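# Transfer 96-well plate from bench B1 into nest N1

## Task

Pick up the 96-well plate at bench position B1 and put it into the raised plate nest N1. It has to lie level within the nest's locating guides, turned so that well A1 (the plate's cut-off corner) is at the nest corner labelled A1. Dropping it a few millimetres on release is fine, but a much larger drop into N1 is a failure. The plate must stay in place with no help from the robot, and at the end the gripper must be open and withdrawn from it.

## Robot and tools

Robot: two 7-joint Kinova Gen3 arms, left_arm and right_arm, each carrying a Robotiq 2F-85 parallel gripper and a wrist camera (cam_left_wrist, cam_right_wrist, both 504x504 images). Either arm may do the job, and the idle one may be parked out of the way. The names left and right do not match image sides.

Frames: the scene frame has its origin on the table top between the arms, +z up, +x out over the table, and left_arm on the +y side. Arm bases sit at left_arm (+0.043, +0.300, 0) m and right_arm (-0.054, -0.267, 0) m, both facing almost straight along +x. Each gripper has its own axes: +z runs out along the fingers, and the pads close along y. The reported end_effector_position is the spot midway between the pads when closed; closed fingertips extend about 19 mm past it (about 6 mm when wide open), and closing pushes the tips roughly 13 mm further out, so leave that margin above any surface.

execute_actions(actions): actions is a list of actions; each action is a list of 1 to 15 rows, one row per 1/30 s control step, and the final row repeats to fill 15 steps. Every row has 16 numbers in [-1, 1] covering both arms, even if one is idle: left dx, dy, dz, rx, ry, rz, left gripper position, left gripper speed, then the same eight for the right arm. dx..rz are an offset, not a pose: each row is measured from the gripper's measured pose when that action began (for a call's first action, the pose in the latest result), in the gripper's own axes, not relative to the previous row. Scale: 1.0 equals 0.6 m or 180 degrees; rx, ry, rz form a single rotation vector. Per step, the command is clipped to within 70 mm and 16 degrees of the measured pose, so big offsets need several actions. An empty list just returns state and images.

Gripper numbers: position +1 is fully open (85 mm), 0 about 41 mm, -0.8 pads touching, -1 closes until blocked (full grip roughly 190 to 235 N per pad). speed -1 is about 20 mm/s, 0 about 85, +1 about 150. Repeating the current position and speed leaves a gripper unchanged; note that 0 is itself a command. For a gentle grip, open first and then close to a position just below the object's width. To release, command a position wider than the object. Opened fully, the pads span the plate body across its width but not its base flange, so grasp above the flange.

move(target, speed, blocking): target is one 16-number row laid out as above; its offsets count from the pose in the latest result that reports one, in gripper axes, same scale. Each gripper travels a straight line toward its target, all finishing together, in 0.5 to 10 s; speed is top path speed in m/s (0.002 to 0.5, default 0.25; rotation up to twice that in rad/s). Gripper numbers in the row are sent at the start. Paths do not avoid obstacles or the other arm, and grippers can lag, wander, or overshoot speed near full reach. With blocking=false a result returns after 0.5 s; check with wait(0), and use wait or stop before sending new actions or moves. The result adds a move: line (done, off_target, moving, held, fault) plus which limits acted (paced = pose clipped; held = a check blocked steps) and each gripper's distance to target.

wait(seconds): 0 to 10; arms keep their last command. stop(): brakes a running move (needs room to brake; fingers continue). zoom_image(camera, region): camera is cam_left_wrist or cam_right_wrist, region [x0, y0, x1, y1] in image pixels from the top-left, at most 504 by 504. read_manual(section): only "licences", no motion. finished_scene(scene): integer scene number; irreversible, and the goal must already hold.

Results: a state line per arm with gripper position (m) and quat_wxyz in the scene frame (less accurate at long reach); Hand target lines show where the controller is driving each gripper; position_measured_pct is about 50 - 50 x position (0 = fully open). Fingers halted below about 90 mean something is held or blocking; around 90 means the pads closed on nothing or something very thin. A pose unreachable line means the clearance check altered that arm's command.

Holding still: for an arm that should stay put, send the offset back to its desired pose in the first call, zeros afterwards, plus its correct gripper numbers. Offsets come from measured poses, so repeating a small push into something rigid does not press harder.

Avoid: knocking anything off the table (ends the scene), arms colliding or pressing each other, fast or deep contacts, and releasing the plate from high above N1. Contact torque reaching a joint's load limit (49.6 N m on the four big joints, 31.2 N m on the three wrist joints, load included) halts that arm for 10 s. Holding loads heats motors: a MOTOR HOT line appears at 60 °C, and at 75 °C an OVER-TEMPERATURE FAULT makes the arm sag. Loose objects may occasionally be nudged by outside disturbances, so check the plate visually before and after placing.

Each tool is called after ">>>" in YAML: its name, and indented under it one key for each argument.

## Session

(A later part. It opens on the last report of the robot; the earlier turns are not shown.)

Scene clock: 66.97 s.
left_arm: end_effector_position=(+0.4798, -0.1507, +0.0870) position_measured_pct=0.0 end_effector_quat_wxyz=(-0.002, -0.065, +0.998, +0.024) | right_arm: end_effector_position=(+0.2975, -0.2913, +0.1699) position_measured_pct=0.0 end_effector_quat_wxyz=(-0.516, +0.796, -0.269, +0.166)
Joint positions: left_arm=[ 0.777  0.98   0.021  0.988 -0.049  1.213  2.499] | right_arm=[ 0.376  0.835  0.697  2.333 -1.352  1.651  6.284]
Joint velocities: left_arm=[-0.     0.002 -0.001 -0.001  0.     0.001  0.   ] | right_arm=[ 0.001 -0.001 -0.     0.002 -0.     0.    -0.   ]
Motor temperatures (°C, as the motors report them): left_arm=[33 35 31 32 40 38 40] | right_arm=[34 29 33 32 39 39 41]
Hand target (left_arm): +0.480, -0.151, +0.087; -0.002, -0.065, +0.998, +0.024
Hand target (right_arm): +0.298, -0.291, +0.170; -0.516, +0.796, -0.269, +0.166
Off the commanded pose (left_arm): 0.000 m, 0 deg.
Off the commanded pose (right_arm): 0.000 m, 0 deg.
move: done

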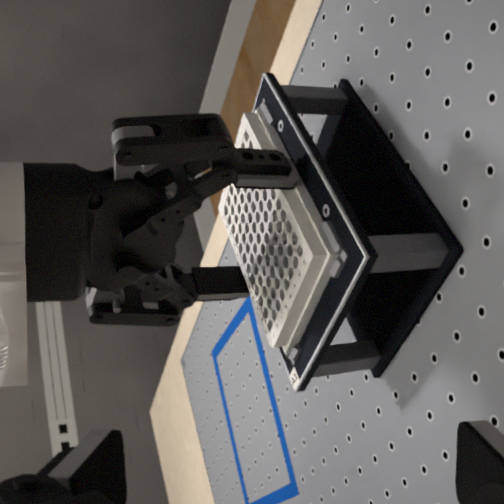

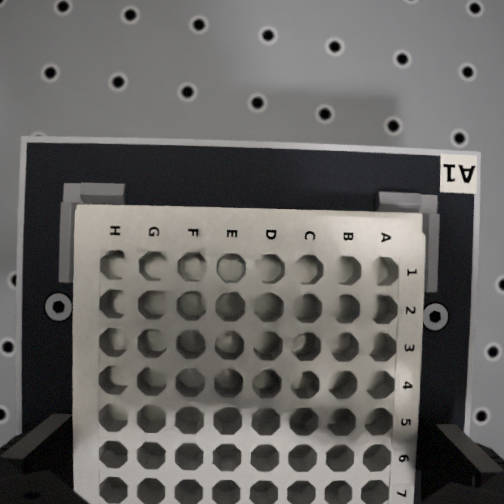

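>>> move:
  target: [0,0,-0.0032,0.015,0,0,1,-1, 0,0,0,0,0,0,1,0]
  speed: 0.05

>>> move:
  target: [0,-0.0027,-0.003,0,0,0,0.78,-1, 0,0,0,0,0,0,1,0]
  speed: 0.05

>>> zoom_image:
  camera: "cam_left_wrist"
  region: [240, 130, 370, 290]

>>> zoom_image:
  camera: "cam_left_wrist"
  region: [240, 300, 340, 400]

Scene clock: 69.40 s.
left_arm: end_effector_position=(+0.4798, -0.1508, +0.0888) position_measured_pct=0.0 end_effector_quat_wxyz=(-0.001, -0.065, +0.998, +0.001) | right_arm: end_effector_position=(+0.2975, -0.2913, +0.1699) position_measured_pct=0.0 end_effector_quat_wxyz=(-0.516, +0.796, -0.269, +0.166)
Joint positions: left_arm=[ 0.756  0.948  0.035  1.052 -0.031  1.144  2.481] | right_arm=[ 0.376  0.835  0.697  2.333 -1.352  1.651  6.284]
Joint velocities: left_arm=[-0.    -0.004  0.     0.001  0.001  0.    -0.001] | right_arm=[-0.001 -0.    -0.001 -0.    -0.     0.     0.   ]
Motor temperatures (°C, as the motors report them): left_arm=[33 35 31 32 40 38 40] | right_arm=[34 29 33 32 39 39 41]
Hand target (left_arm): +0.480, -0.151, +0.089; -0.000, -0.065, +0.998, +0.000
Hand target (right_arm): +0.298, -0.291, +0.170; -0.516, +0.796, -0.269, +0.166
Off the commanded pose (left_arm): 0.000 m, 0 deg.
Off the commanded pose (right_arm): 0.000 m, 0 deg.
move: done

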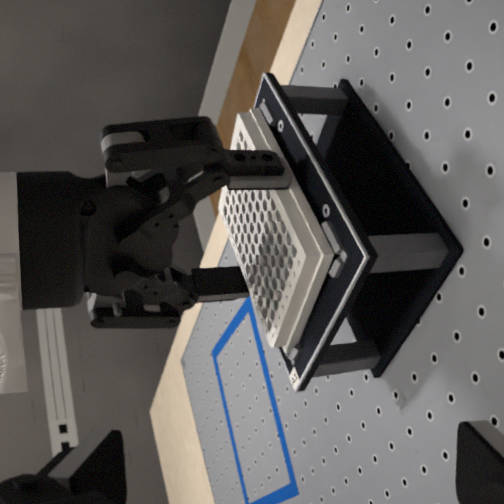

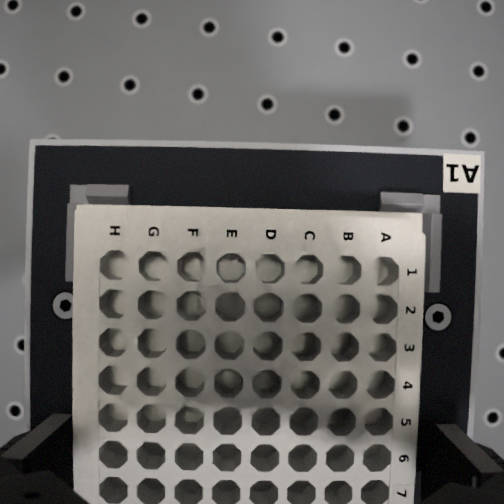

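Scene clock: 70.13 s.
left_arm: end_effector_position=(+0.4800, -0.1523, +0.0909) position_measured_pct=7.9 end_effector_quat_wxyz=(-0.000, -0.065, +0.998, +0.001) | right_arm: end_effector_position=(+0.2975, -0.2913, +0.1699) position_measured_pct=0.0 end_effector_quat_wxyz=(-0.516, +0.796, -0.269, +0.166)
Joint positions: left_arm=[ 0.758  0.948  0.035  1.043 -0.031  1.152  2.482] | right_arm=[ 0.376  0.835  0.697  2.333 -1.352  1.651  6.284]
Joint velocities: left_arm=[ 0.    -0.     0.001  0.001 -0.    -0.     0.   ] | right_arm=[ 0.    -0.     0.    -0.001  0.001 -0.001 -0.002]
Motor temperatures (°C, as the motors report them): left_arm=[33 35 31 32 40 38 40] | right_arm=[34 29 33 32 39 39 41]
Hand target (left_arm): +0.480, -0.152, +0.091; -0.001, -0.065, +0.998, +0.001
Hand target (right_arm): +0.298, -0.291, +0.170; -0.516, +0.796, -0.269, +0.166
Off the commanded pose (left_arm): 0.000 m, 0 deg.
Off the commanded pose (right_arm): 0.000 m, 0 deg.
move: done

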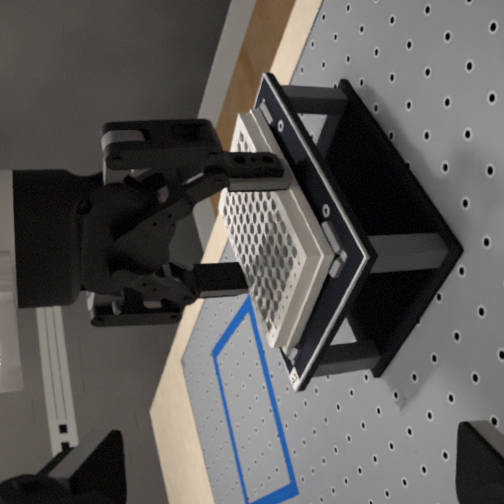

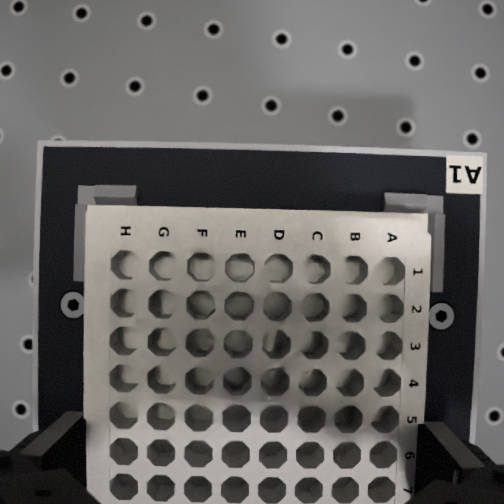

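Region (240, 130, 370, 290) of cam_left_wrist's 504x504 image, scaled by 3.150; it fills the left 410 columns of this view, and the rest is white.

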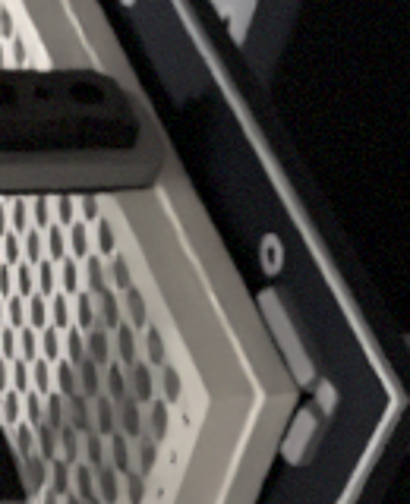

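Region (240, 300, 340, 400) of cam_left_wrist's 504x504 image, scaled by 5.040.

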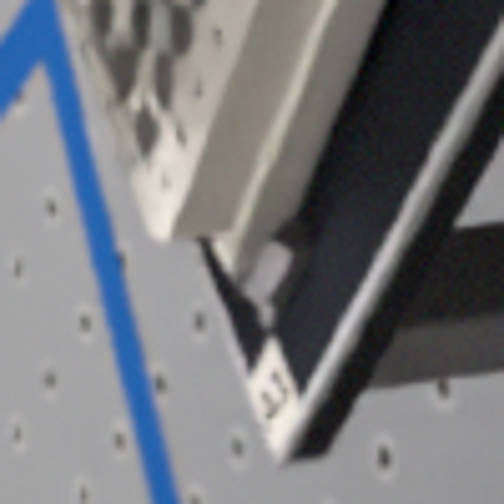

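>>> move:
  target: [0,0,0.0028,-0.0135,0,0,0.78,-1, 0,0,0,0,0,0,1,0]
  speed: 0.05

>>> move:
  target: [0,0,0.0035,0,0,0,1,-1, 0,0,0,0,0,0,1,0]
  speed: 0.05

>>> zoom_image:
  camera: "cam_left_wrist"
  region: [240, 130, 370, 290]

Scene clock: 71.50 s.
left_arm: end_effector_position=(+0.4800, -0.1527, +0.0895) position_measured_pct=7.9 end_effector_quat_wxyz=(-0.002, -0.065, +0.998, +0.021) | right_arm: end_effector_position=(+0.2976, -0.2913, +0.1699) position_measured_pct=0.0 end_effector_quat_wxyz=(-0.516, +0.796, -0.269, +0.166)
Joint positions: left_arm=[ 0.777  0.977  0.023  0.985 -0.047  1.214  2.498] | right_arm=[ 0.376  0.835  0.697  2.333 -1.352  1.651  6.284]
Joint velocities: left_arm=[ 0.001  0.002 -0.    -0.002 -0.001  0.002  0.   ] | right_arm=[ 0.001  0.001  0.     0.     0.    -0.    -0.001]
Motor temperatures (°C, as the motors report them): left_arm=[33 35 31 32 40 38 40] | right_arm=[34 29 33 32 39 39 41]
Hand target (left_arm): +0.480, -0.152, +0.089; -0.002, -0.065, +0.998, +0.022
Hand target (right_arm): +0.298, -0.291, +0.170; -0.516, +0.796, -0.269, +0.166
Off the commanded pose (left_arm): 0.000 m, 0 deg.
Off the commanded pose (right_arm): 0.000 m, 0 deg.
move: done

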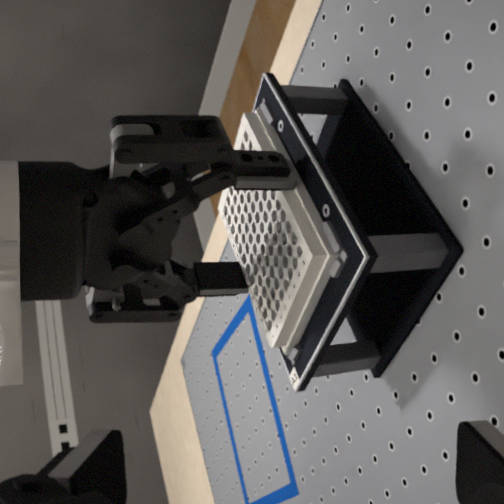

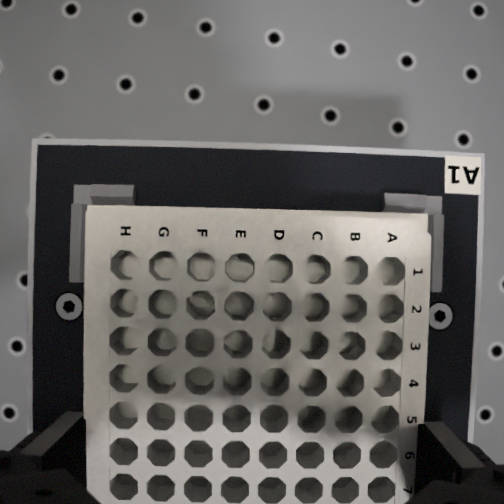

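Scene clock: 72.20 s.
left_arm: end_effector_position=(+0.4799, -0.1514, +0.0876) position_measured_pct=0.0 end_effector_quat_wxyz=(-0.002, -0.065, +0.998, +0.022) | right_arm: end_effector_position=(+0.2976, -0.2913, +0.1699) position_measured_pct=0.0 end_effector_quat_wxyz=(-0.516, +0.796, -0.269, +0.166)
Joint positions: left_arm=[ 0.776  0.979  0.022  0.988 -0.048  1.211  2.498] | right_arm=[ 0.376  0.835  0.697  2.333 -1.352  1.651  6.284]
Joint velocities: left_arm=[-0.    -0.     0.002 -0.001 -0.001 -0.     0.001] | right_arm=[-0.     0.    -0.001 -0.001  0.     0.    -0.   ]
Motor temperatures (°C, as the motors report them): left_arm=[33 35 31 32 40 38 40] | right_arm=[34 29 33 32 39 39 41]
Hand target (left_arm): +0.480, -0.153, +0.087; -0.002, -0.065, +0.998, +0.021
Hand target (right_arm): +0.298, -0.291, +0.170; -0.516, +0.796, -0.269, +0.166
Off the commanded pose (left_arm): 0.001 m, 0 deg.
Off the commanded pose (right_arm): 0.000 m, 0 deg.
move: done

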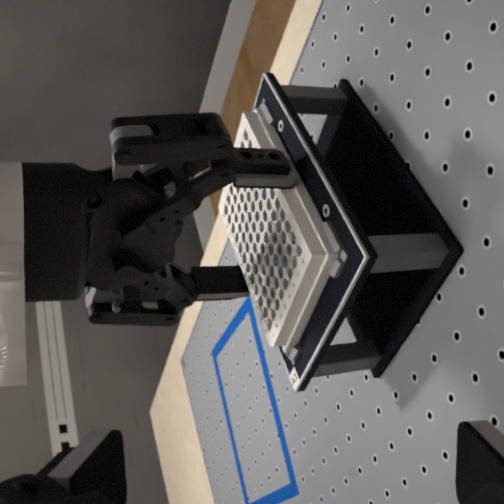

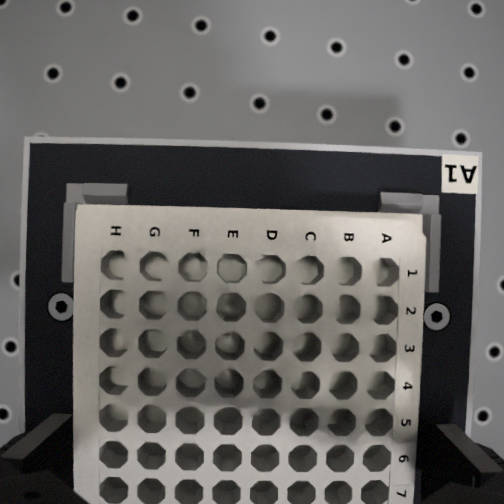

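Region (240, 130, 370, 290) of cam_left_wrist's 504x504 image, scaled by 3.150; it fills the left 410 columns of this view, and the rest is white.

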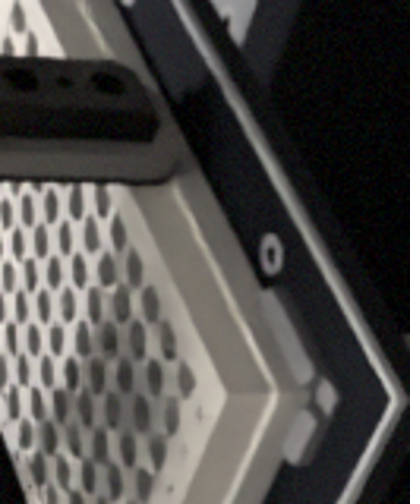

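>>> move:
  target: [0,0.0008,0.001,0,0,0,1,-1, 0.0918,-0.0358,0.249,0,0,-0.5,-0.85,0.5]
  speed: 0.35

Scene clock: 81.20 s.
left_arm: end_effector_position=(+0.4799, -0.1510, +0.0875) position_measured_pct=0.0 end_effector_quat_wxyz=(-0.002, -0.065, +0.998, +0.022) | right_arm: end_effector_position=(+0.4290, -0.2084, +0.1274) position_measured_pct=90.5 end_effector_quat_wxyz=(-0.246, +0.753, +0.373, +0.483)
Joint positions: left_arm=[ 0.775  0.978  0.023  0.991 -0.049  1.209  2.498] | right_arm=[ 0.074  0.918  0.496  2.179 -1.791  1.498  7.644]
Joint velocities: left_arm=[ 0.001  0.     0.    -0.    -0.    -0.001 -0.   ] | right_arm=[-0.002  0.001 -0.003 -0.     0.001 -0.003  0.001]
Motor temperatures (°C, as the motors report them): left_arm=[33 35 31 32 40 38 40] | right_arm=[34 29 33 32 39 39 41]
Hand target (left_arm): +0.480, -0.151, +0.087; -0.002, -0.065, +0.998, +0.022
Hand target (right_arm): +0.429, -0.208, +0.127; -0.246, +0.753, +0.373, +0.483
Off the commanded pose (left_arm): 0.000 m, 0 deg.
Off the commanded pose (right_arm): 0.001 m, 0 deg.
move: done

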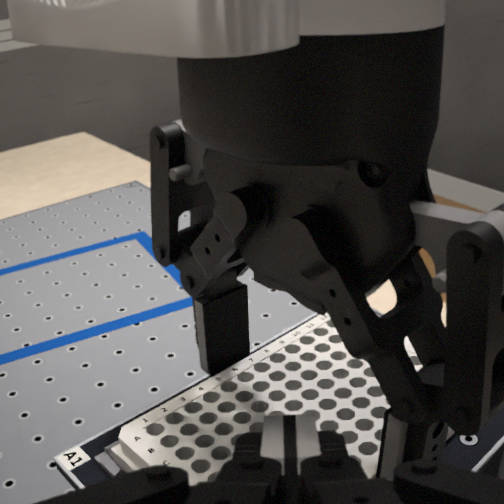

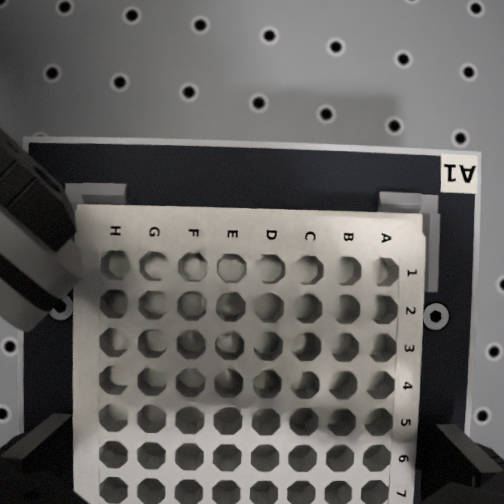

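>>> move:
  target: [0,0,0,0,0,0,1,-1, -0.0049,0.0119,0.052,0,0,0,-0.85,0.5]
  speed: 0.05

Scene clock: 83.33 s.
left_arm: end_effector_position=(+0.4799, -0.1510, +0.0877) position_measured_pct=0.0 end_effector_quat_wxyz=(-0.002, -0.065, +0.998, +0.022) | right_arm: end_effector_position=(+0.4510, -0.1910, +0.1119) position_measured_pct=90.5 end_effector_quat_wxyz=(-0.246, +0.753, +0.373, +0.483)
Joint positions: left_arm=[ 0.775  0.977  0.023  0.991 -0.049  1.209  2.498] | right_arm=[ 0.031  0.958  0.462  2.134 -1.865  1.471  7.625]
Joint velocities: left_arm=[ 0.001 -0.001 -0.     0.001 -0.     0.001  0.   ] | right_arm=[-0.001  0.003 -0.002  0.     0.001 -0.004  0.001]
Motor temperatures (°C, as the motors report them): left_arm=[33 35 31 32 40 38 40] | right_arm=[34 29 33 32 39 39 41]
Hand target (left_arm): +0.480, -0.151, +0.087; -0.002, -0.065, +0.998, +0.022
Hand target (right_arm): +0.451, -0.191, +0.112; -0.246, +0.753, +0.373, +0.483
Off the commanded pose (left_arm): 0.000 m, 0 deg.
Off the commanded pose (right_arm): 0.000 m, 0 deg.
move: done

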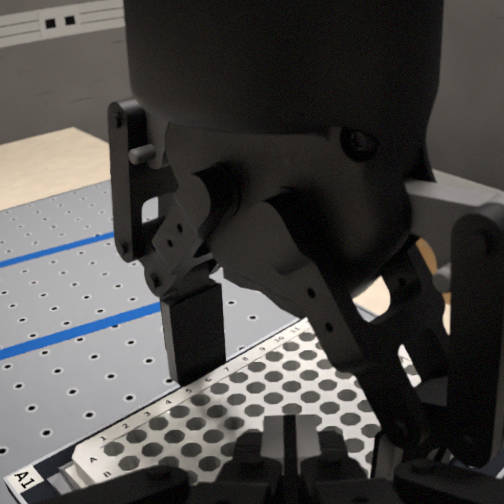

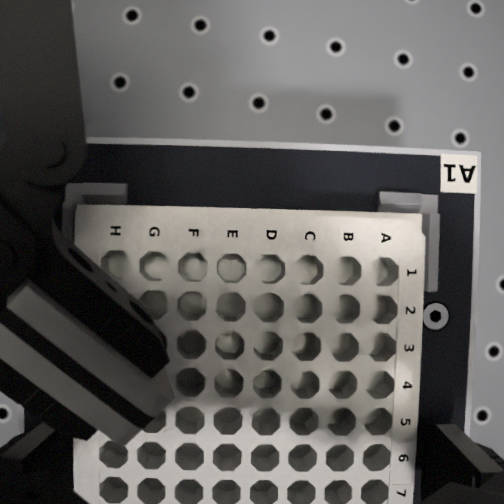

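>>> move:
  target: [0,0,0,0,0,0,1,-1, -0.0121,0.0002,0.0055,0,0,0,-0.85,0.5]
  speed: 0.012

Scene clock: 84.57 s.
left_arm: end_effector_position=(+0.4799, -0.1509, +0.0877) position_measured_pct=0.0 end_effector_quat_wxyz=(-0.002, -0.065, +0.998, +0.022) | right_arm: end_effector_position=(+0.4511, -0.1909, +0.1041) position_measured_pct=90.5 end_effector_quat_wxyz=(-0.246, +0.753, +0.373, +0.483)
Joint positions: left_arm=[ 0.775  0.977  0.023  0.991 -0.049  1.209  2.498] | right_arm=[ 0.034  0.979  0.456  2.13  -1.874  1.476  7.641]
Joint velocities: left_arm=[ 0.001  0.001  0.001  0.    -0.     0.001 -0.   ] | right_arm=[-0.001  0.     0.    -0.     0.001  0.002 -0.001]
Motor temperatures (°C, as the motors report them): left_arm=[33 35 31 32 40 38 40] | right_arm=[34 29 33 32 39 39 41]
Hand target (left_arm): +0.480, -0.151, +0.088; -0.002, -0.065, +0.998, +0.022
Hand target (right_arm): +0.451, -0.191, +0.104; -0.246, +0.753, +0.373, +0.483
Off the commanded pose (left_arm): 0.000 m, 0 deg.
Off the commanded pose (right_arm): 0.000 m, 0 deg.
move: done

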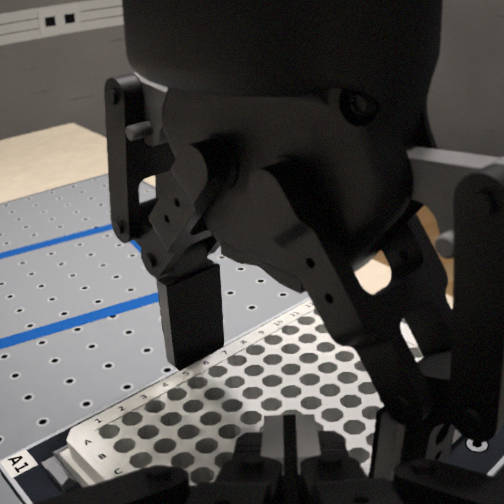

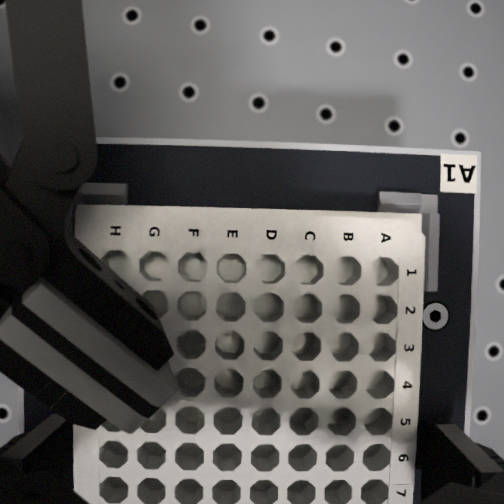

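>>> move:
  target: [0,0,0,0,0,0,1,-1, -0.0091,0.0001,0.0041,0,0,0,-0.85,0.5]
  speed: 0.012

Scene clock: 85.70 s.
left_arm: end_effector_position=(+0.4800, -0.1506, +0.0867) position_measured_pct=0.0 end_effector_quat_wxyz=(-0.002, -0.065, +0.998, +0.023) | right_arm: end_effector_position=(+0.4520, -0.1903, +0.1026) position_measured_pct=90.5 end_effector_quat_wxyz=(-0.247, +0.750, +0.373, +0.487)
Joint positions: left_arm=[ 0.775  0.979  0.023  0.991 -0.05   1.209  2.498] | right_arm=[ 0.034  0.992  0.456  2.128 -1.882  1.49   7.652]
Joint velocities: left_arm=[ 0.    -0.    -0.     0.001 -0.001  0.     0.   ] | right_arm=[-0.008  0.003  0.011 -0.    -0.003  0.009 -0.002]
Motor temperatures (°C, as the motors report them): left_arm=[33 35 31 32 40 38 40] | right_arm=[34 29 33 32 39 39 41]
Hand target (left_arm): +0.480, -0.151, +0.088; -0.002, -0.065, +0.998, +0.022
Hand target (right_arm): +0.451, -0.191, +0.098; -0.246, +0.753, +0.373, +0.483
Off the commanded pose (left_arm): 0.001 m, 0 deg.
Off the commanded pose (right_arm): 0.005 m, 1 deg.
move: off_target (right_arm)

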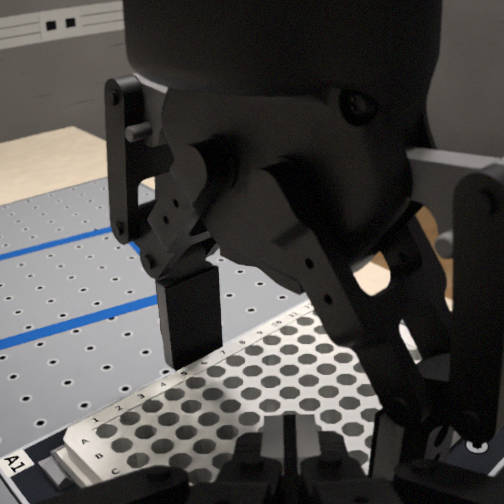

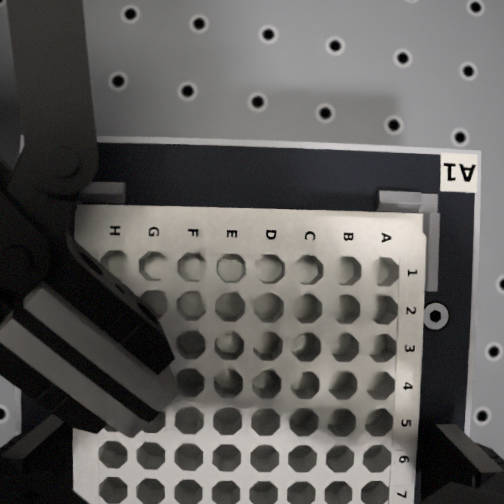

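>>> execute_actions:
  actions:
    - [[0,0,-0.002,0,0,0,1,-1,-0.0084,-0.0006,0.0017,0,0,0,-0.85,0.5],[0,0,-0.0026,0,0,0,1,-1,-0.0084,-0.0006,0.0017,0,0,0,-0.85,0.5],[0,0,-0.0032,0,0,0,1,-1,-0.0084,-0.0006,0.0017,0,0,0,-0.85,0.5],[0,0,-0.0038,0,0,0,1,-1,-0.0084,-0.0006,0.0017,0,0,0,-0.85,0.5],[0,0,-0.0044,0,0,0,1,-1,-0.0084,-0.0006,0.0017,0,0,0,-0.85,0.5],[0,0,-0.005,0,0,0,1,-1,-0.0084,-0.0006,0.0017,0,0,0,-0.85,0.5],[0,0,-0.0056,0,0,0,1,-1,-0.0084,-0.0006,0.0017,0,0,0,-0.85,0.5],[0,0,-0.0062,0,0,0,1,-1,-0.0084,-0.0006,0.0017,0,0,0,-0.85,0.5],[0,0,-0.0068,0,0,0,1,-1,-0.0084,-0.0006,0.0017,0,0,0,-0.85,0.5],[0,0,-0.0074,0,0,0,1,-1,-0.0084,-0.0006,0.0017,0,0,0,-0.85,0.5],[0,0,-0.008,0,0,0,1,-1,-0.0084,-0.0006,0.0017,0,0,0,-0.85,0.5]]

Scene clock: 87.40 s.
left_arm: end_effector_position=(+0.4797, -0.1503, +0.0875) position_measured_pct=0.0 end_effector_quat_wxyz=(-0.003, -0.065, +0.998, +0.024) | right_arm: end_effector_position=(+0.4520, -0.1898, +0.1027) position_measured_pct=90.5 end_effector_quat_wxyz=(-0.248, +0.747, +0.374, +0.491)
Joint positions: left_arm=[ 0.775  0.98   0.024  0.986 -0.05   1.217  2.499] | right_arm=[ 0.034  1.     0.458  2.128 -1.886  1.506  7.663]
Joint velocities: left_arm=[-0.001  0.001  0.002 -0.    -0.001  0.001  0.   ] | right_arm=[-0.009  0.003  0.013  0.002 -0.003  0.01  -0.004]
Motor temperatures (°C, as the motors report them): left_arm=[33 35 31 32 40 38 40] | right_arm=[34 29 33 32 39 39 41]
Hand target (left_arm): +0.480, -0.151, +0.091; -0.002, -0.065, +0.998, +0.023
Hand target (right_arm): +0.451, -0.191, +0.098; -0.247, +0.750, +0.373, +0.487
Off the commanded pose (left_arm): 0.004 m, 0 deg.
Off the commanded pose (right_arm): 0.005 m, 1 deg.

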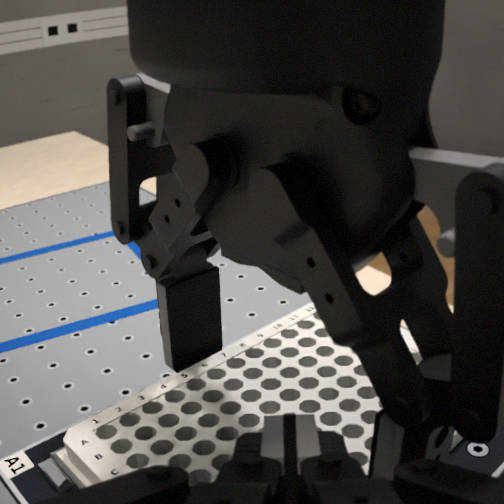

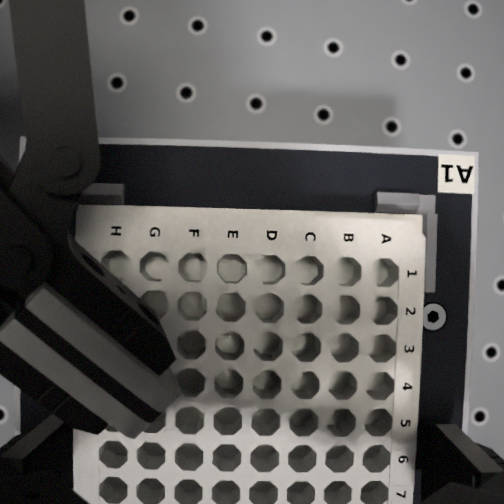

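>>> execute_actions:
  actions: []

Scene clock: 87.63 s.
left_arm: end_effector_position=(+0.4797, -0.1503, +0.0875) position_measured_pct=0.0 end_effector_quat_wxyz=(-0.003, -0.065, +0.998, +0.024) | right_arm: end_effector_position=(+0.4520, -0.1898, +0.1027) position_measured_pct=90.5 end_effector_quat_wxyz=(-0.248, +0.747, +0.374, +0.491)
Joint positions: left_arm=[ 0.775  0.98   0.024  0.986 -0.05   1.217  2.499] | right_arm=[ 0.034  1.001  0.458  2.128 -1.886  1.507  7.663]
Joint velocities: left_arm=[ 0.001 -0.    -0.002  0.001 -0.     0.     0.   ] | right_arm=[ 0.    -0.001  0.001  0.001  0.    -0.001  0.   ]
Motor temperatures (°C, as the motors report them): left_arm=[33 35 31 32 40 38 40] | right_arm=[34 29 33 32 39 39 41]
Hand target (left_arm): +0.480, -0.151, +0.091; -0.002, -0.065, +0.998, +0.023
Hand target (right_arm): +0.451, -0.191, +0.098; -0.247, +0.750, +0.373, +0.487
Off the commanded pose (left_arm): 0.004 m, 0 deg.
Off the commanded pose (right_arm): 0.005 m, 1 deg.

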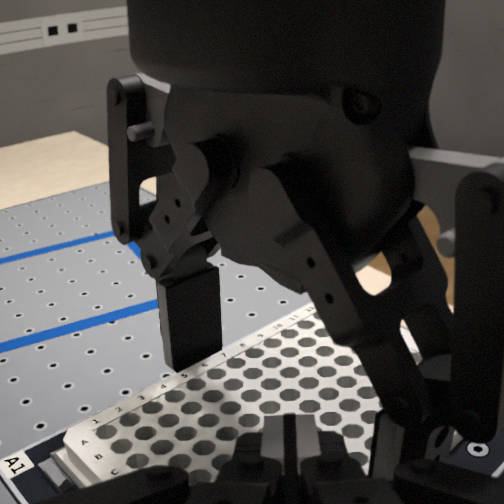

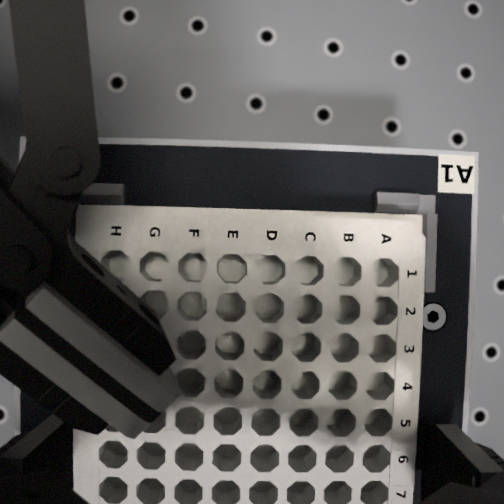

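>>> execute_actions:
  actions:
    - [[0,-0.001,-0.007,0,0.002,0,1,-1,-0.0084,-0.0003,0.001,0,0,0,-0.85,0.5],[0,-0.001,-0.007,0,0.004,0,1,-1,-0.0084,-0.0003,0.001,0,0,0,-0.85,0.5],[0,-0.001,-0.0075,0,0.006,0,1,-1,-0.0084,-0.0003,0.001,0,0,0,-0.85,0.5],[0,-0.001,-0.0075,0,0.008,0,1,-1,-0.0084,-0.0003,0.001,0,0,0,-0.85,0.5],[-0.0003,-0.001,-0.008,0,0.01,0,1,-1,-0.0084,-0.0003,0.001,0,0,0,-0.85,0.5],[-0.0003,-0.001,-0.008,0,0.012,0,1,-1,-0.0084,-0.0003,0.001,0,0,0,-0.85,0.5],[-0.0004,-0.001,-0.008,0,0.014,0,1,-1,-0.0084,-0.0003,0.001,0,0,0,-0.85,0.5],[-0.0005,-0.001,-0.008,0,0.016,0,1,-1,-0.0084,-0.0003,0.001,0,0,0,-0.85,0.5],[-0.0005,-0.001,-0.008,0,0.018,0,1,-1,-0.0084,-0.0003,0.001,0,0,0,-0.85,0.5],[-0.0006,-0.001,-0.008,0,0.02,0,1,-1,-0.0084,-0.0003,0.001,0,0,0,-0.85,0.5],[-0.0006,-0.001,-0.008,0,0.022,0,1,-1,-0.0084,-0.0003,0.001,0,0,0,-0.85,0.5]]

>>> wait:
  seconds: 0.3

Scene clock: 89.67 s.
left_arm: end_effector_position=(+0.4800, -0.1502, +0.0886) position_measured_pct=0.0 end_effector_quat_wxyz=(-0.038, -0.066, +0.997, +0.024) | right_arm: end_effector_position=(+0.4520, -0.1897, +0.1032) position_measured_pct=90.5 end_effector_quat_wxyz=(-0.249, +0.743, +0.374, +0.496)
Joint positions: left_arm=[ 0.739  1.019  0.052  0.902 -0.021  1.308  2.469] | right_arm=[ 0.036  1.009  0.46   2.128 -1.889  1.523  7.674]
Joint velocities: left_arm=[-0.007  0.009  0.004 -0.015  0.006  0.012 -0.002] | right_arm=[-0.01   0.004  0.015  0.001 -0.002  0.01  -0.004]
Motor temperatures (°C, as the motors report them): left_arm=[33 35 31 32 40 38 40] | right_arm=[34 29 33 32 39 39 41]
Hand target (left_arm): +0.480, -0.151, +0.092; -0.038, -0.066, +0.997, +0.022
Hand target (right_arm): +0.451, -0.191, +0.098; -0.248, +0.747, +0.374, +0.491
Off the commanded pose (left_arm): 0.004 m, 0 deg.
Off the commanded pose (right_arm): 0.006 m, 1 deg.

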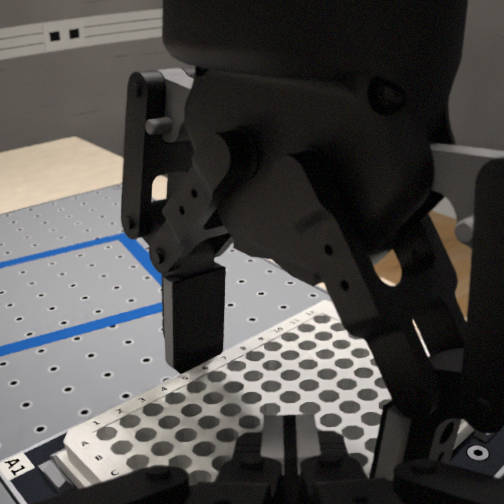

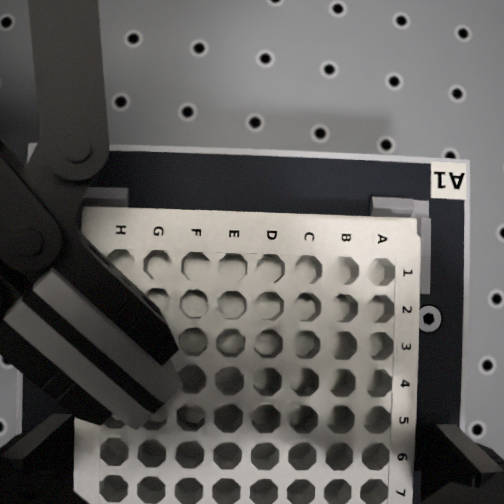

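Scene clock: 89.97 s.
left_arm: end_effector_position=(+0.4800, -0.1503, +0.0883) position_measured_pct=0.0 end_effector_quat_wxyz=(-0.039, -0.066, +0.997, +0.024) | right_arm: end_effector_position=(+0.4520, -0.1897, +0.1029) position_measured_pct=90.5 end_effector_quat_wxyz=(-0.249, +0.743, +0.374, +0.496)
Joint positions: left_arm=[ 0.739  1.019  0.053  0.901 -0.021  1.309  2.469] | right_arm=[ 0.036  1.009  0.46   2.127 -1.889  1.523  7.674]
Joint velocities: left_arm=[-0.001  0.     0.001 -0.     0.    -0.001 -0.   ] | right_arm=[-0.001 -0.    -0.     0.001 -0.    -0.     0.   ]
Motor temperatures (°C, as the motors report them): left_arm=[33 35 31 32 40 38 40] | right_arm=[34 29 33 32 39 39 41]
Hand target (left_arm): +0.480, -0.151, +0.092; -0.038, -0.066, +0.997, +0.022
Hand target (right_arm): +0.451, -0.191, +0.098; -0.248, +0.747, +0.374, +0.491
Off the commanded pose (left_arm): 0.004 m, 0 deg.
Off the commanded pose (right_arm): 0.005 m, 1 deg.
wait: 0.30 s; at rest by 0.17 s

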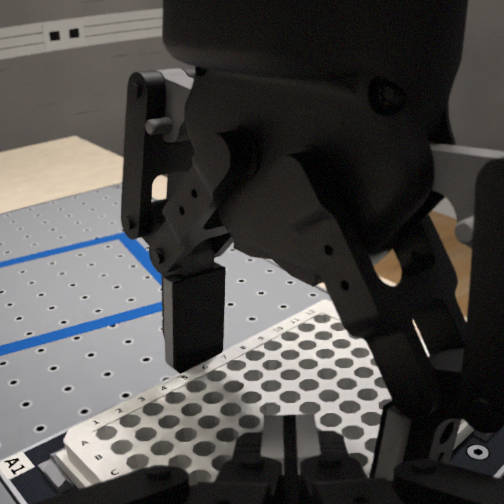

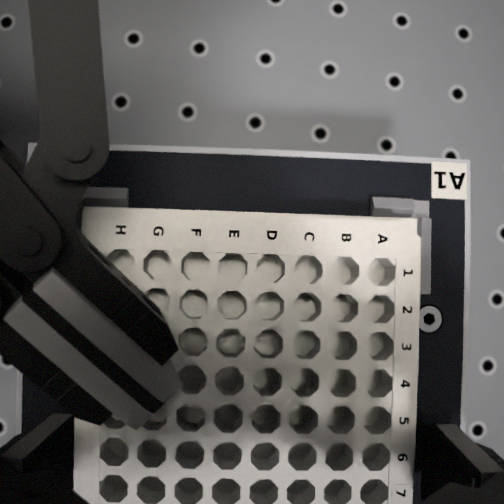

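>>> execute_actions:
  actions:
    - [[0,-0.001,-0.004,0,0,0,1,-1,-0.01,-0.0003,0.002,0,0,0,-0.85,0.5],[0,-0.001,-0.003,0,0,0,1,-1,-0.012,-0.0003,0.003,0,0,0,-0.85,0.5],[0,-0.001,-0.003,0,-0.002,0,1,-1,-0.013,-0.0003,0.003,0,0,0,-0.85,0.5],[0,-0.001,-0.003,0,-0.004,0,1,-1,-0.013,-0.0003,0.003,0,0,0,-0.85,0.5],[0,-0.001,-0.003,0,-0.006,0,1,-1,-0.013,-0.0003,0.003,0,0,0,-0.85,0.5],[0,-0.001,-0.003,0,-0.008,0,1,-1,-0.013,-0.0003,0.003,0,0,0,-0.85,0.5],[0.0003,-0.001,-0.0033,0,-0.01,0,1,-1,-0.013,-0.0003,0.003,0,0,0,-0.85,0.5],[0.0003,-0.001,-0.0033,0,-0.012,0,1,-1,-0.013,-0.0003,0.003,0,0,0,-0.85,0.5],[0.0004,-0.001,-0.0036,0,-0.014,0,1,-1,-0.013,-0.0003,0.003,0,0,0,-0.85,0.5],[0.0005,-0.001,-0.0036,0,-0.016,0,1,-1,-0.013,-0.0003,0.003,0,0,0,-0.85,0.5],[0.0005,-0.001,-0.004,0,-0.018,0,1,-1,-0.013,-0.0003,0.003,0,0,0,-0.85,0.5],[0.0006,-0.001,-0.004,0,-0.02,0,1,-1,-0.013,-0.0003,0.003,0,0,0,-0.85,0.5],[0.0006,-0.001,-0.004,0,-0.023,0,1,-1,-0.013,-0.0003,0.003,0,0,0,-0.85,0.5]]

>>> wait:
  seconds: 0.3

Scene clock: 93.10 s.
left_arm: end_effector_position=(+0.4799, -0.1503, +0.0873) position_measured_pct=0.0 end_effector_quat_wxyz=(-0.005, -0.066, +0.997, +0.028) | right_arm: end_effector_position=(+0.4526, -0.1895, +0.1020) position_measured_pct=90.5 end_effector_quat_wxyz=(-0.250, +0.739, +0.374, +0.502)
Joint positions: left_arm=[ 0.776  0.987  0.024  0.973 -0.052  1.231  2.501] | right_arm=[ 0.037  1.024  0.461  2.125 -1.896  1.545  7.689]
Joint velocities: left_arm=[ 0.018 -0.026 -0.009  0.054 -0.016 -0.059  0.03 ] | right_arm=[-0.012  0.005  0.016 -0.001 -0.005  0.016 -0.003]
Motor temperatures (°C, as the motors report them): left_arm=[33 36 31 32 40 38 40] | right_arm=[34 29 33 32 39 39 41]
Hand target (left_arm): +0.480, -0.151, +0.091; -0.003, -0.065, +0.998, +0.026
Hand target (right_arm): +0.451, -0.191, +0.095; -0.249, +0.743, +0.374, +0.496
Off the commanded pose (left_arm): 0.003 m, 0 deg.
Off the commanded pose (right_arm): 0.007 m, 1 deg.

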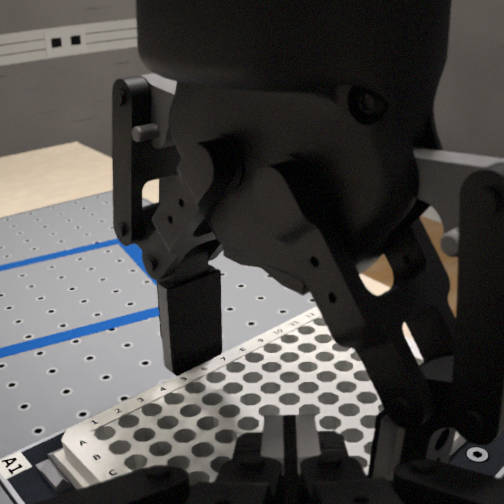

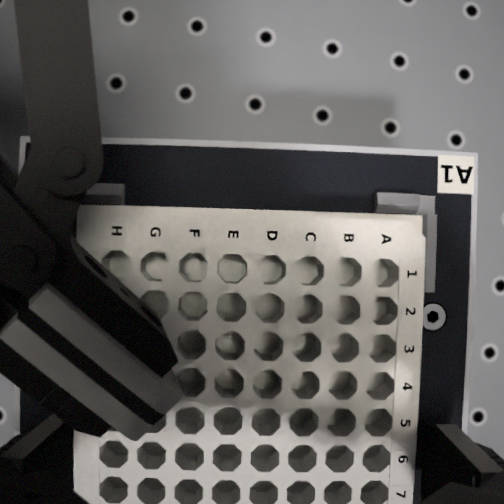

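Scene clock: 93.40 s.
left_arm: end_effector_position=(+0.4797, -0.1504, +0.0875) position_measured_pct=0.0 end_effector_quat_wxyz=(-0.004, -0.066, +0.997, +0.028) | right_arm: end_effector_position=(+0.4526, -0.1895, +0.1020) position_measured_pct=90.5 end_effector_quat_wxyz=(-0.250, +0.739, +0.374, +0.502)
Joint positions: left_arm=[ 0.777  0.985  0.023  0.975 -0.053  1.228  2.502] | right_arm=[ 0.037  1.025  0.462  2.125 -1.896  1.545  7.689]
Joint velocities: left_arm=[-0.    -0.001  0.    -0.    -0.    -0.    -0.   ] | right_arm=[-0.    -0.002 -0.001 -0.001  0.    -0.    -0.   ]
Motor temperatures (°C, as the motors report them): left_arm=[33 36 31 32 40 38 40] | right_arm=[34 29 33 32 39 39 41]
Hand target (left_arm): +0.480, -0.151, +0.091; -0.003, -0.065, +0.998, +0.026
Hand target (right_arm): +0.451, -0.191, +0.095; -0.249, +0.743, +0.374, +0.496
Off the commanded pose (left_arm): 0.003 m, 0 deg.
Off the commanded pose (right_arm): 0.007 m, 1 deg.
wait: 0.30 s; at rest by 0.17 s

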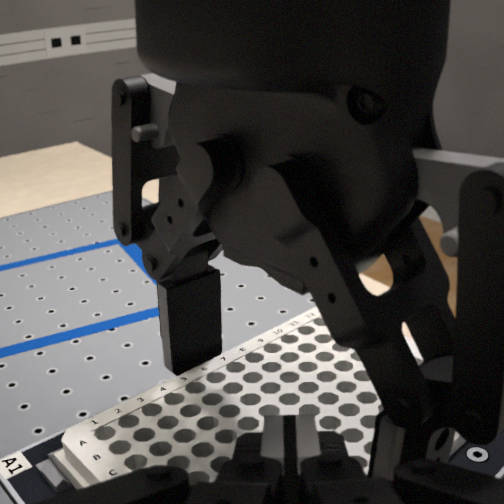

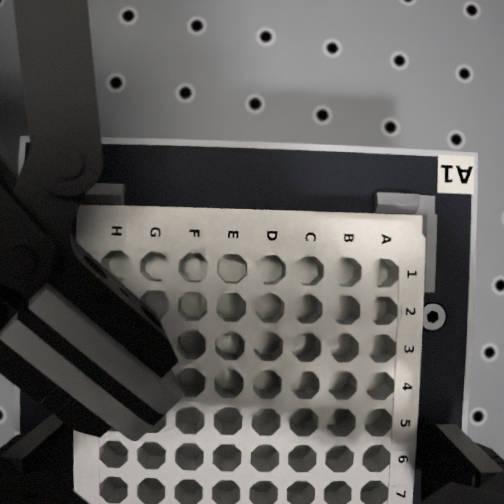

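>>> execute_actions:
  actions:
    - [[0,-0.001,-0.002,0,0,0,1,-1,-0.01,-0.0003,0.001,0,0,0,-0.85,0.5],[0,-0.002,0,0,0,0,1,-1,-0.01,-0.0003,0.001,0,0,0,-0.85,0.5],[0,-0.003,0.001,0,0,0,1,-1,-0.01,-0.0003,0.001,0,0,0,-0.85,0.5],[0,-0.004,0.002,0,0,0,1,-1,-0.01,-0.0003,0.001,0,0,0,-0.85,0.5],[0,-0.005,0.002,0,0,0,1,-1,-0.01,-0.0003,0.001,0,0,0,-0.85,0.5],[0,-0.006,0.002,0,0,0,1,-1,-0.01,-0.0003,0.001,0,0,0,-0.85,0.5],[0,-0.007,0.002,0,0,0,1,-1,-0.01,-0.0003,0.001,0,0,0,-0.85,0.5],[0,-0.008,0.002,0,0,0,1,-1,-0.01,-0.0003,0.001,0,0,0,-0.85,0.5],[0,-0.009,0.002,0,0,0,1,-1,-0.01,-0.0003,0.001,0,0,0,-0.85,0.5],[0,-0.010,0.002,0,0,0,1,-1,-0.01,-0.0003,0.001,0,0,0,-0.85,0.5],[0,-0.011,0.002,0,0,0,1,-1,-0.01,-0.0003,0.001,0,0,0,-0.85,0.5],[0,-0.012,0.002,0,0,0,1,-1,-0.01,-0.0003,0.001,0,0,0,-0.85,0.5]]

>>> wait:
  seconds: 0.4

Scene clock: 97.83 s.
left_arm: end_effector_position=(+0.4800, -0.1513, +0.0874) position_measured_pct=0.0 end_effector_quat_wxyz=(-0.006, -0.067, +0.997, +0.033) | right_arm: end_effector_position=(+0.4528, -0.1897, +0.1019) position_measured_pct=90.5 end_effector_quat_wxyz=(-0.250, +0.735, +0.374, +0.507)
Joint positions: left_arm=[ 0.781  0.998  0.022  0.948 -0.057  1.254  2.508] | right_arm=[ 0.04   1.035  0.463  2.123 -1.9    1.563  7.701]
Joint velocities: left_arm=[-0.003  0.001  0.007 -0.004 -0.005  0.007  0.003] | right_arm=[-0.009  0.004  0.014  0.001 -0.004  0.013 -0.003]
Motor temperatures (°C, as the motors report them): left_arm=[33 36 31 32 40 38 40] | right_arm=[34 29 33 32 39 39 41]
Hand target (left_arm): +0.481, -0.157, +0.086; -0.004, -0.066, +0.997, +0.028
Hand target (right_arm): +0.451, -0.191, +0.096; -0.250, +0.739, +0.374, +0.502
Off the commanded pose (left_arm): 0.006 m, 1 deg.
Off the commanded pose (right_arm): 0.006 m, 1 deg.

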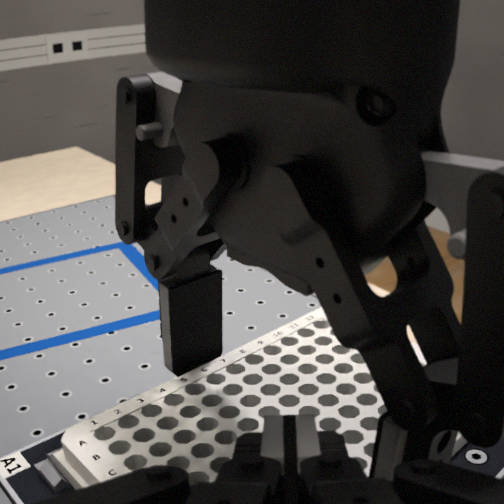

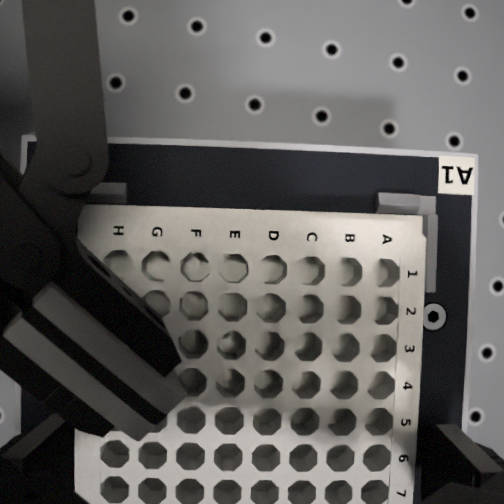

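Scene clock: 98.23 s.
left_arm: end_effector_position=(+0.4800, -0.1513, +0.0874) position_measured_pct=0.0 end_effector_quat_wxyz=(-0.006, -0.067, +0.997, +0.034) | right_arm: end_effector_position=(+0.4528, -0.1897, +0.1019) position_measured_pct=90.5 end_effector_quat_wxyz=(-0.250, +0.735, +0.374, +0.507)
Joint positions: left_arm=[ 0.781  0.998  0.022  0.948 -0.057  1.255  2.508] | right_arm=[ 0.039  1.035  0.463  2.123 -1.9    1.563  7.701]
Joint velocities: left_arm=[-0.     0.     0.001  0.     0.     0.     0.   ] | right_arm=[ 0.     0.     0.001 -0.001  0.001  0.002 -0.001]
Motor temperatures (°C, as the motors report them): left_arm=[33 36 31 32 40 38 40] | right_arm=[34 29 33 32 39 39 41]
Hand target (left_arm): +0.481, -0.157, +0.086; -0.004, -0.066, +0.997, +0.028
Hand target (right_arm): +0.451, -0.191, +0.096; -0.250, +0.739, +0.374, +0.502
Off the commanded pose (left_arm): 0.006 m, 1 deg.
Off the commanded pose (right_arm): 0.006 m, 1 deg.
wait: 0.40 s; at rest by 0.17 s

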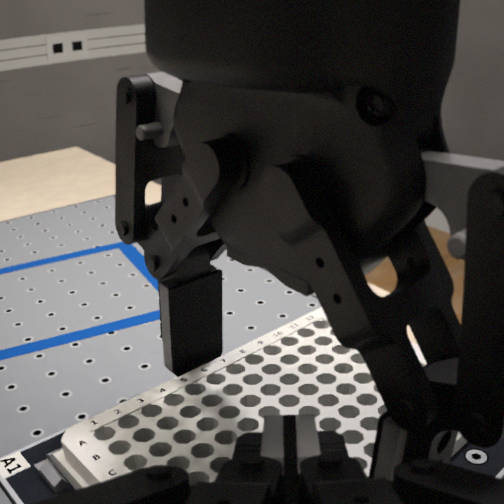

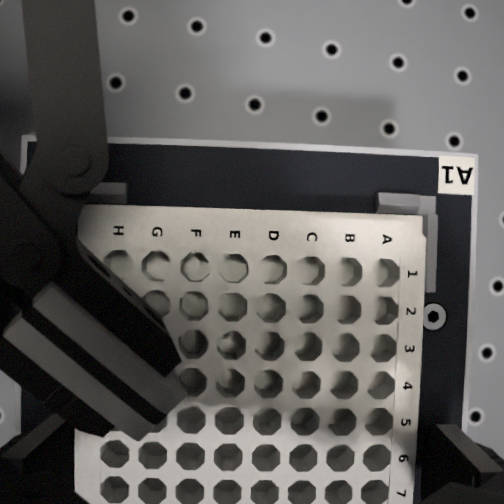

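>>> move:
  target: [0,0.0003,-0.004,-0.02,0,0,1,-1, -0.005,0,0.001,0,0,0,-0.85,0.5]
  speed: 0.05

Scene clock: 103.03 s.
left_arm: end_effector_position=(+0.4798, -0.1515, +0.0903) position_measured_pct=0.0 end_effector_quat_wxyz=(-0.008, -0.067, +0.996, +0.065) | right_arm: end_effector_position=(+0.4532, -0.1899, +0.1022) position_measured_pct=90.5 end_effector_quat_wxyz=(-0.251, +0.733, +0.374, +0.510)
Joint positions: left_arm=[ 0.805  1.042  0.007  0.846 -0.079  1.363  2.524] | right_arm=[ 0.04   1.041  0.465  2.122 -1.902  1.573  7.706]
Joint velocities: left_arm=[ 0.001  0.002 -0.001 -0.003 -0.001  0.004 -0.   ] | right_arm=[-0.006  0.004  0.01  -0.    -0.002  0.008 -0.003]
Motor temperatures (°C, as the motors report them): left_arm=[33 36 31 32 40 38 40] | right_arm=[34 29 33 32 39 39 41]
Hand target (left_arm): +0.480, -0.151, +0.090; -0.008, -0.067, +0.996, +0.065
Hand target (right_arm): +0.452, -0.190, +0.099; -0.250, +0.735, +0.374, +0.507
Off the commanded pose (left_arm): 0.001 m, 0 deg.
Off the commanded pose (right_arm): 0.003 m, 0 deg.
move: done

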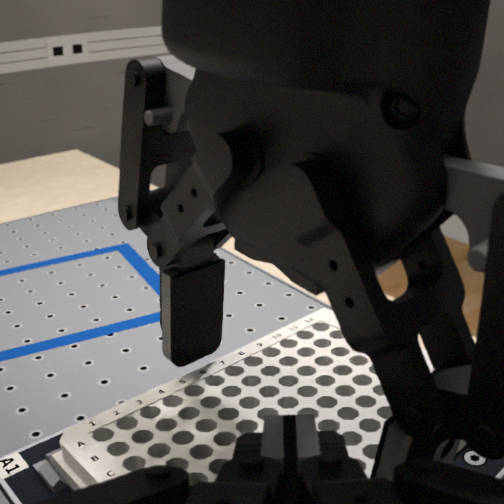

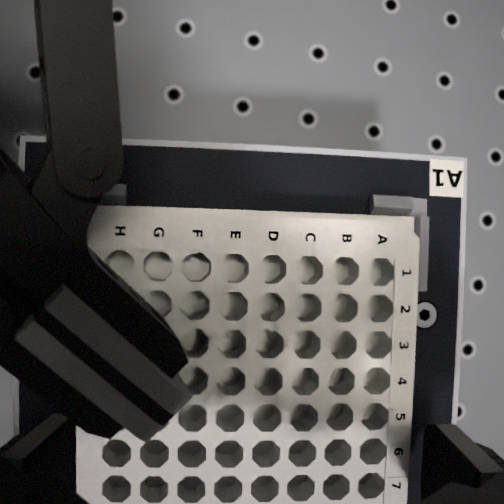

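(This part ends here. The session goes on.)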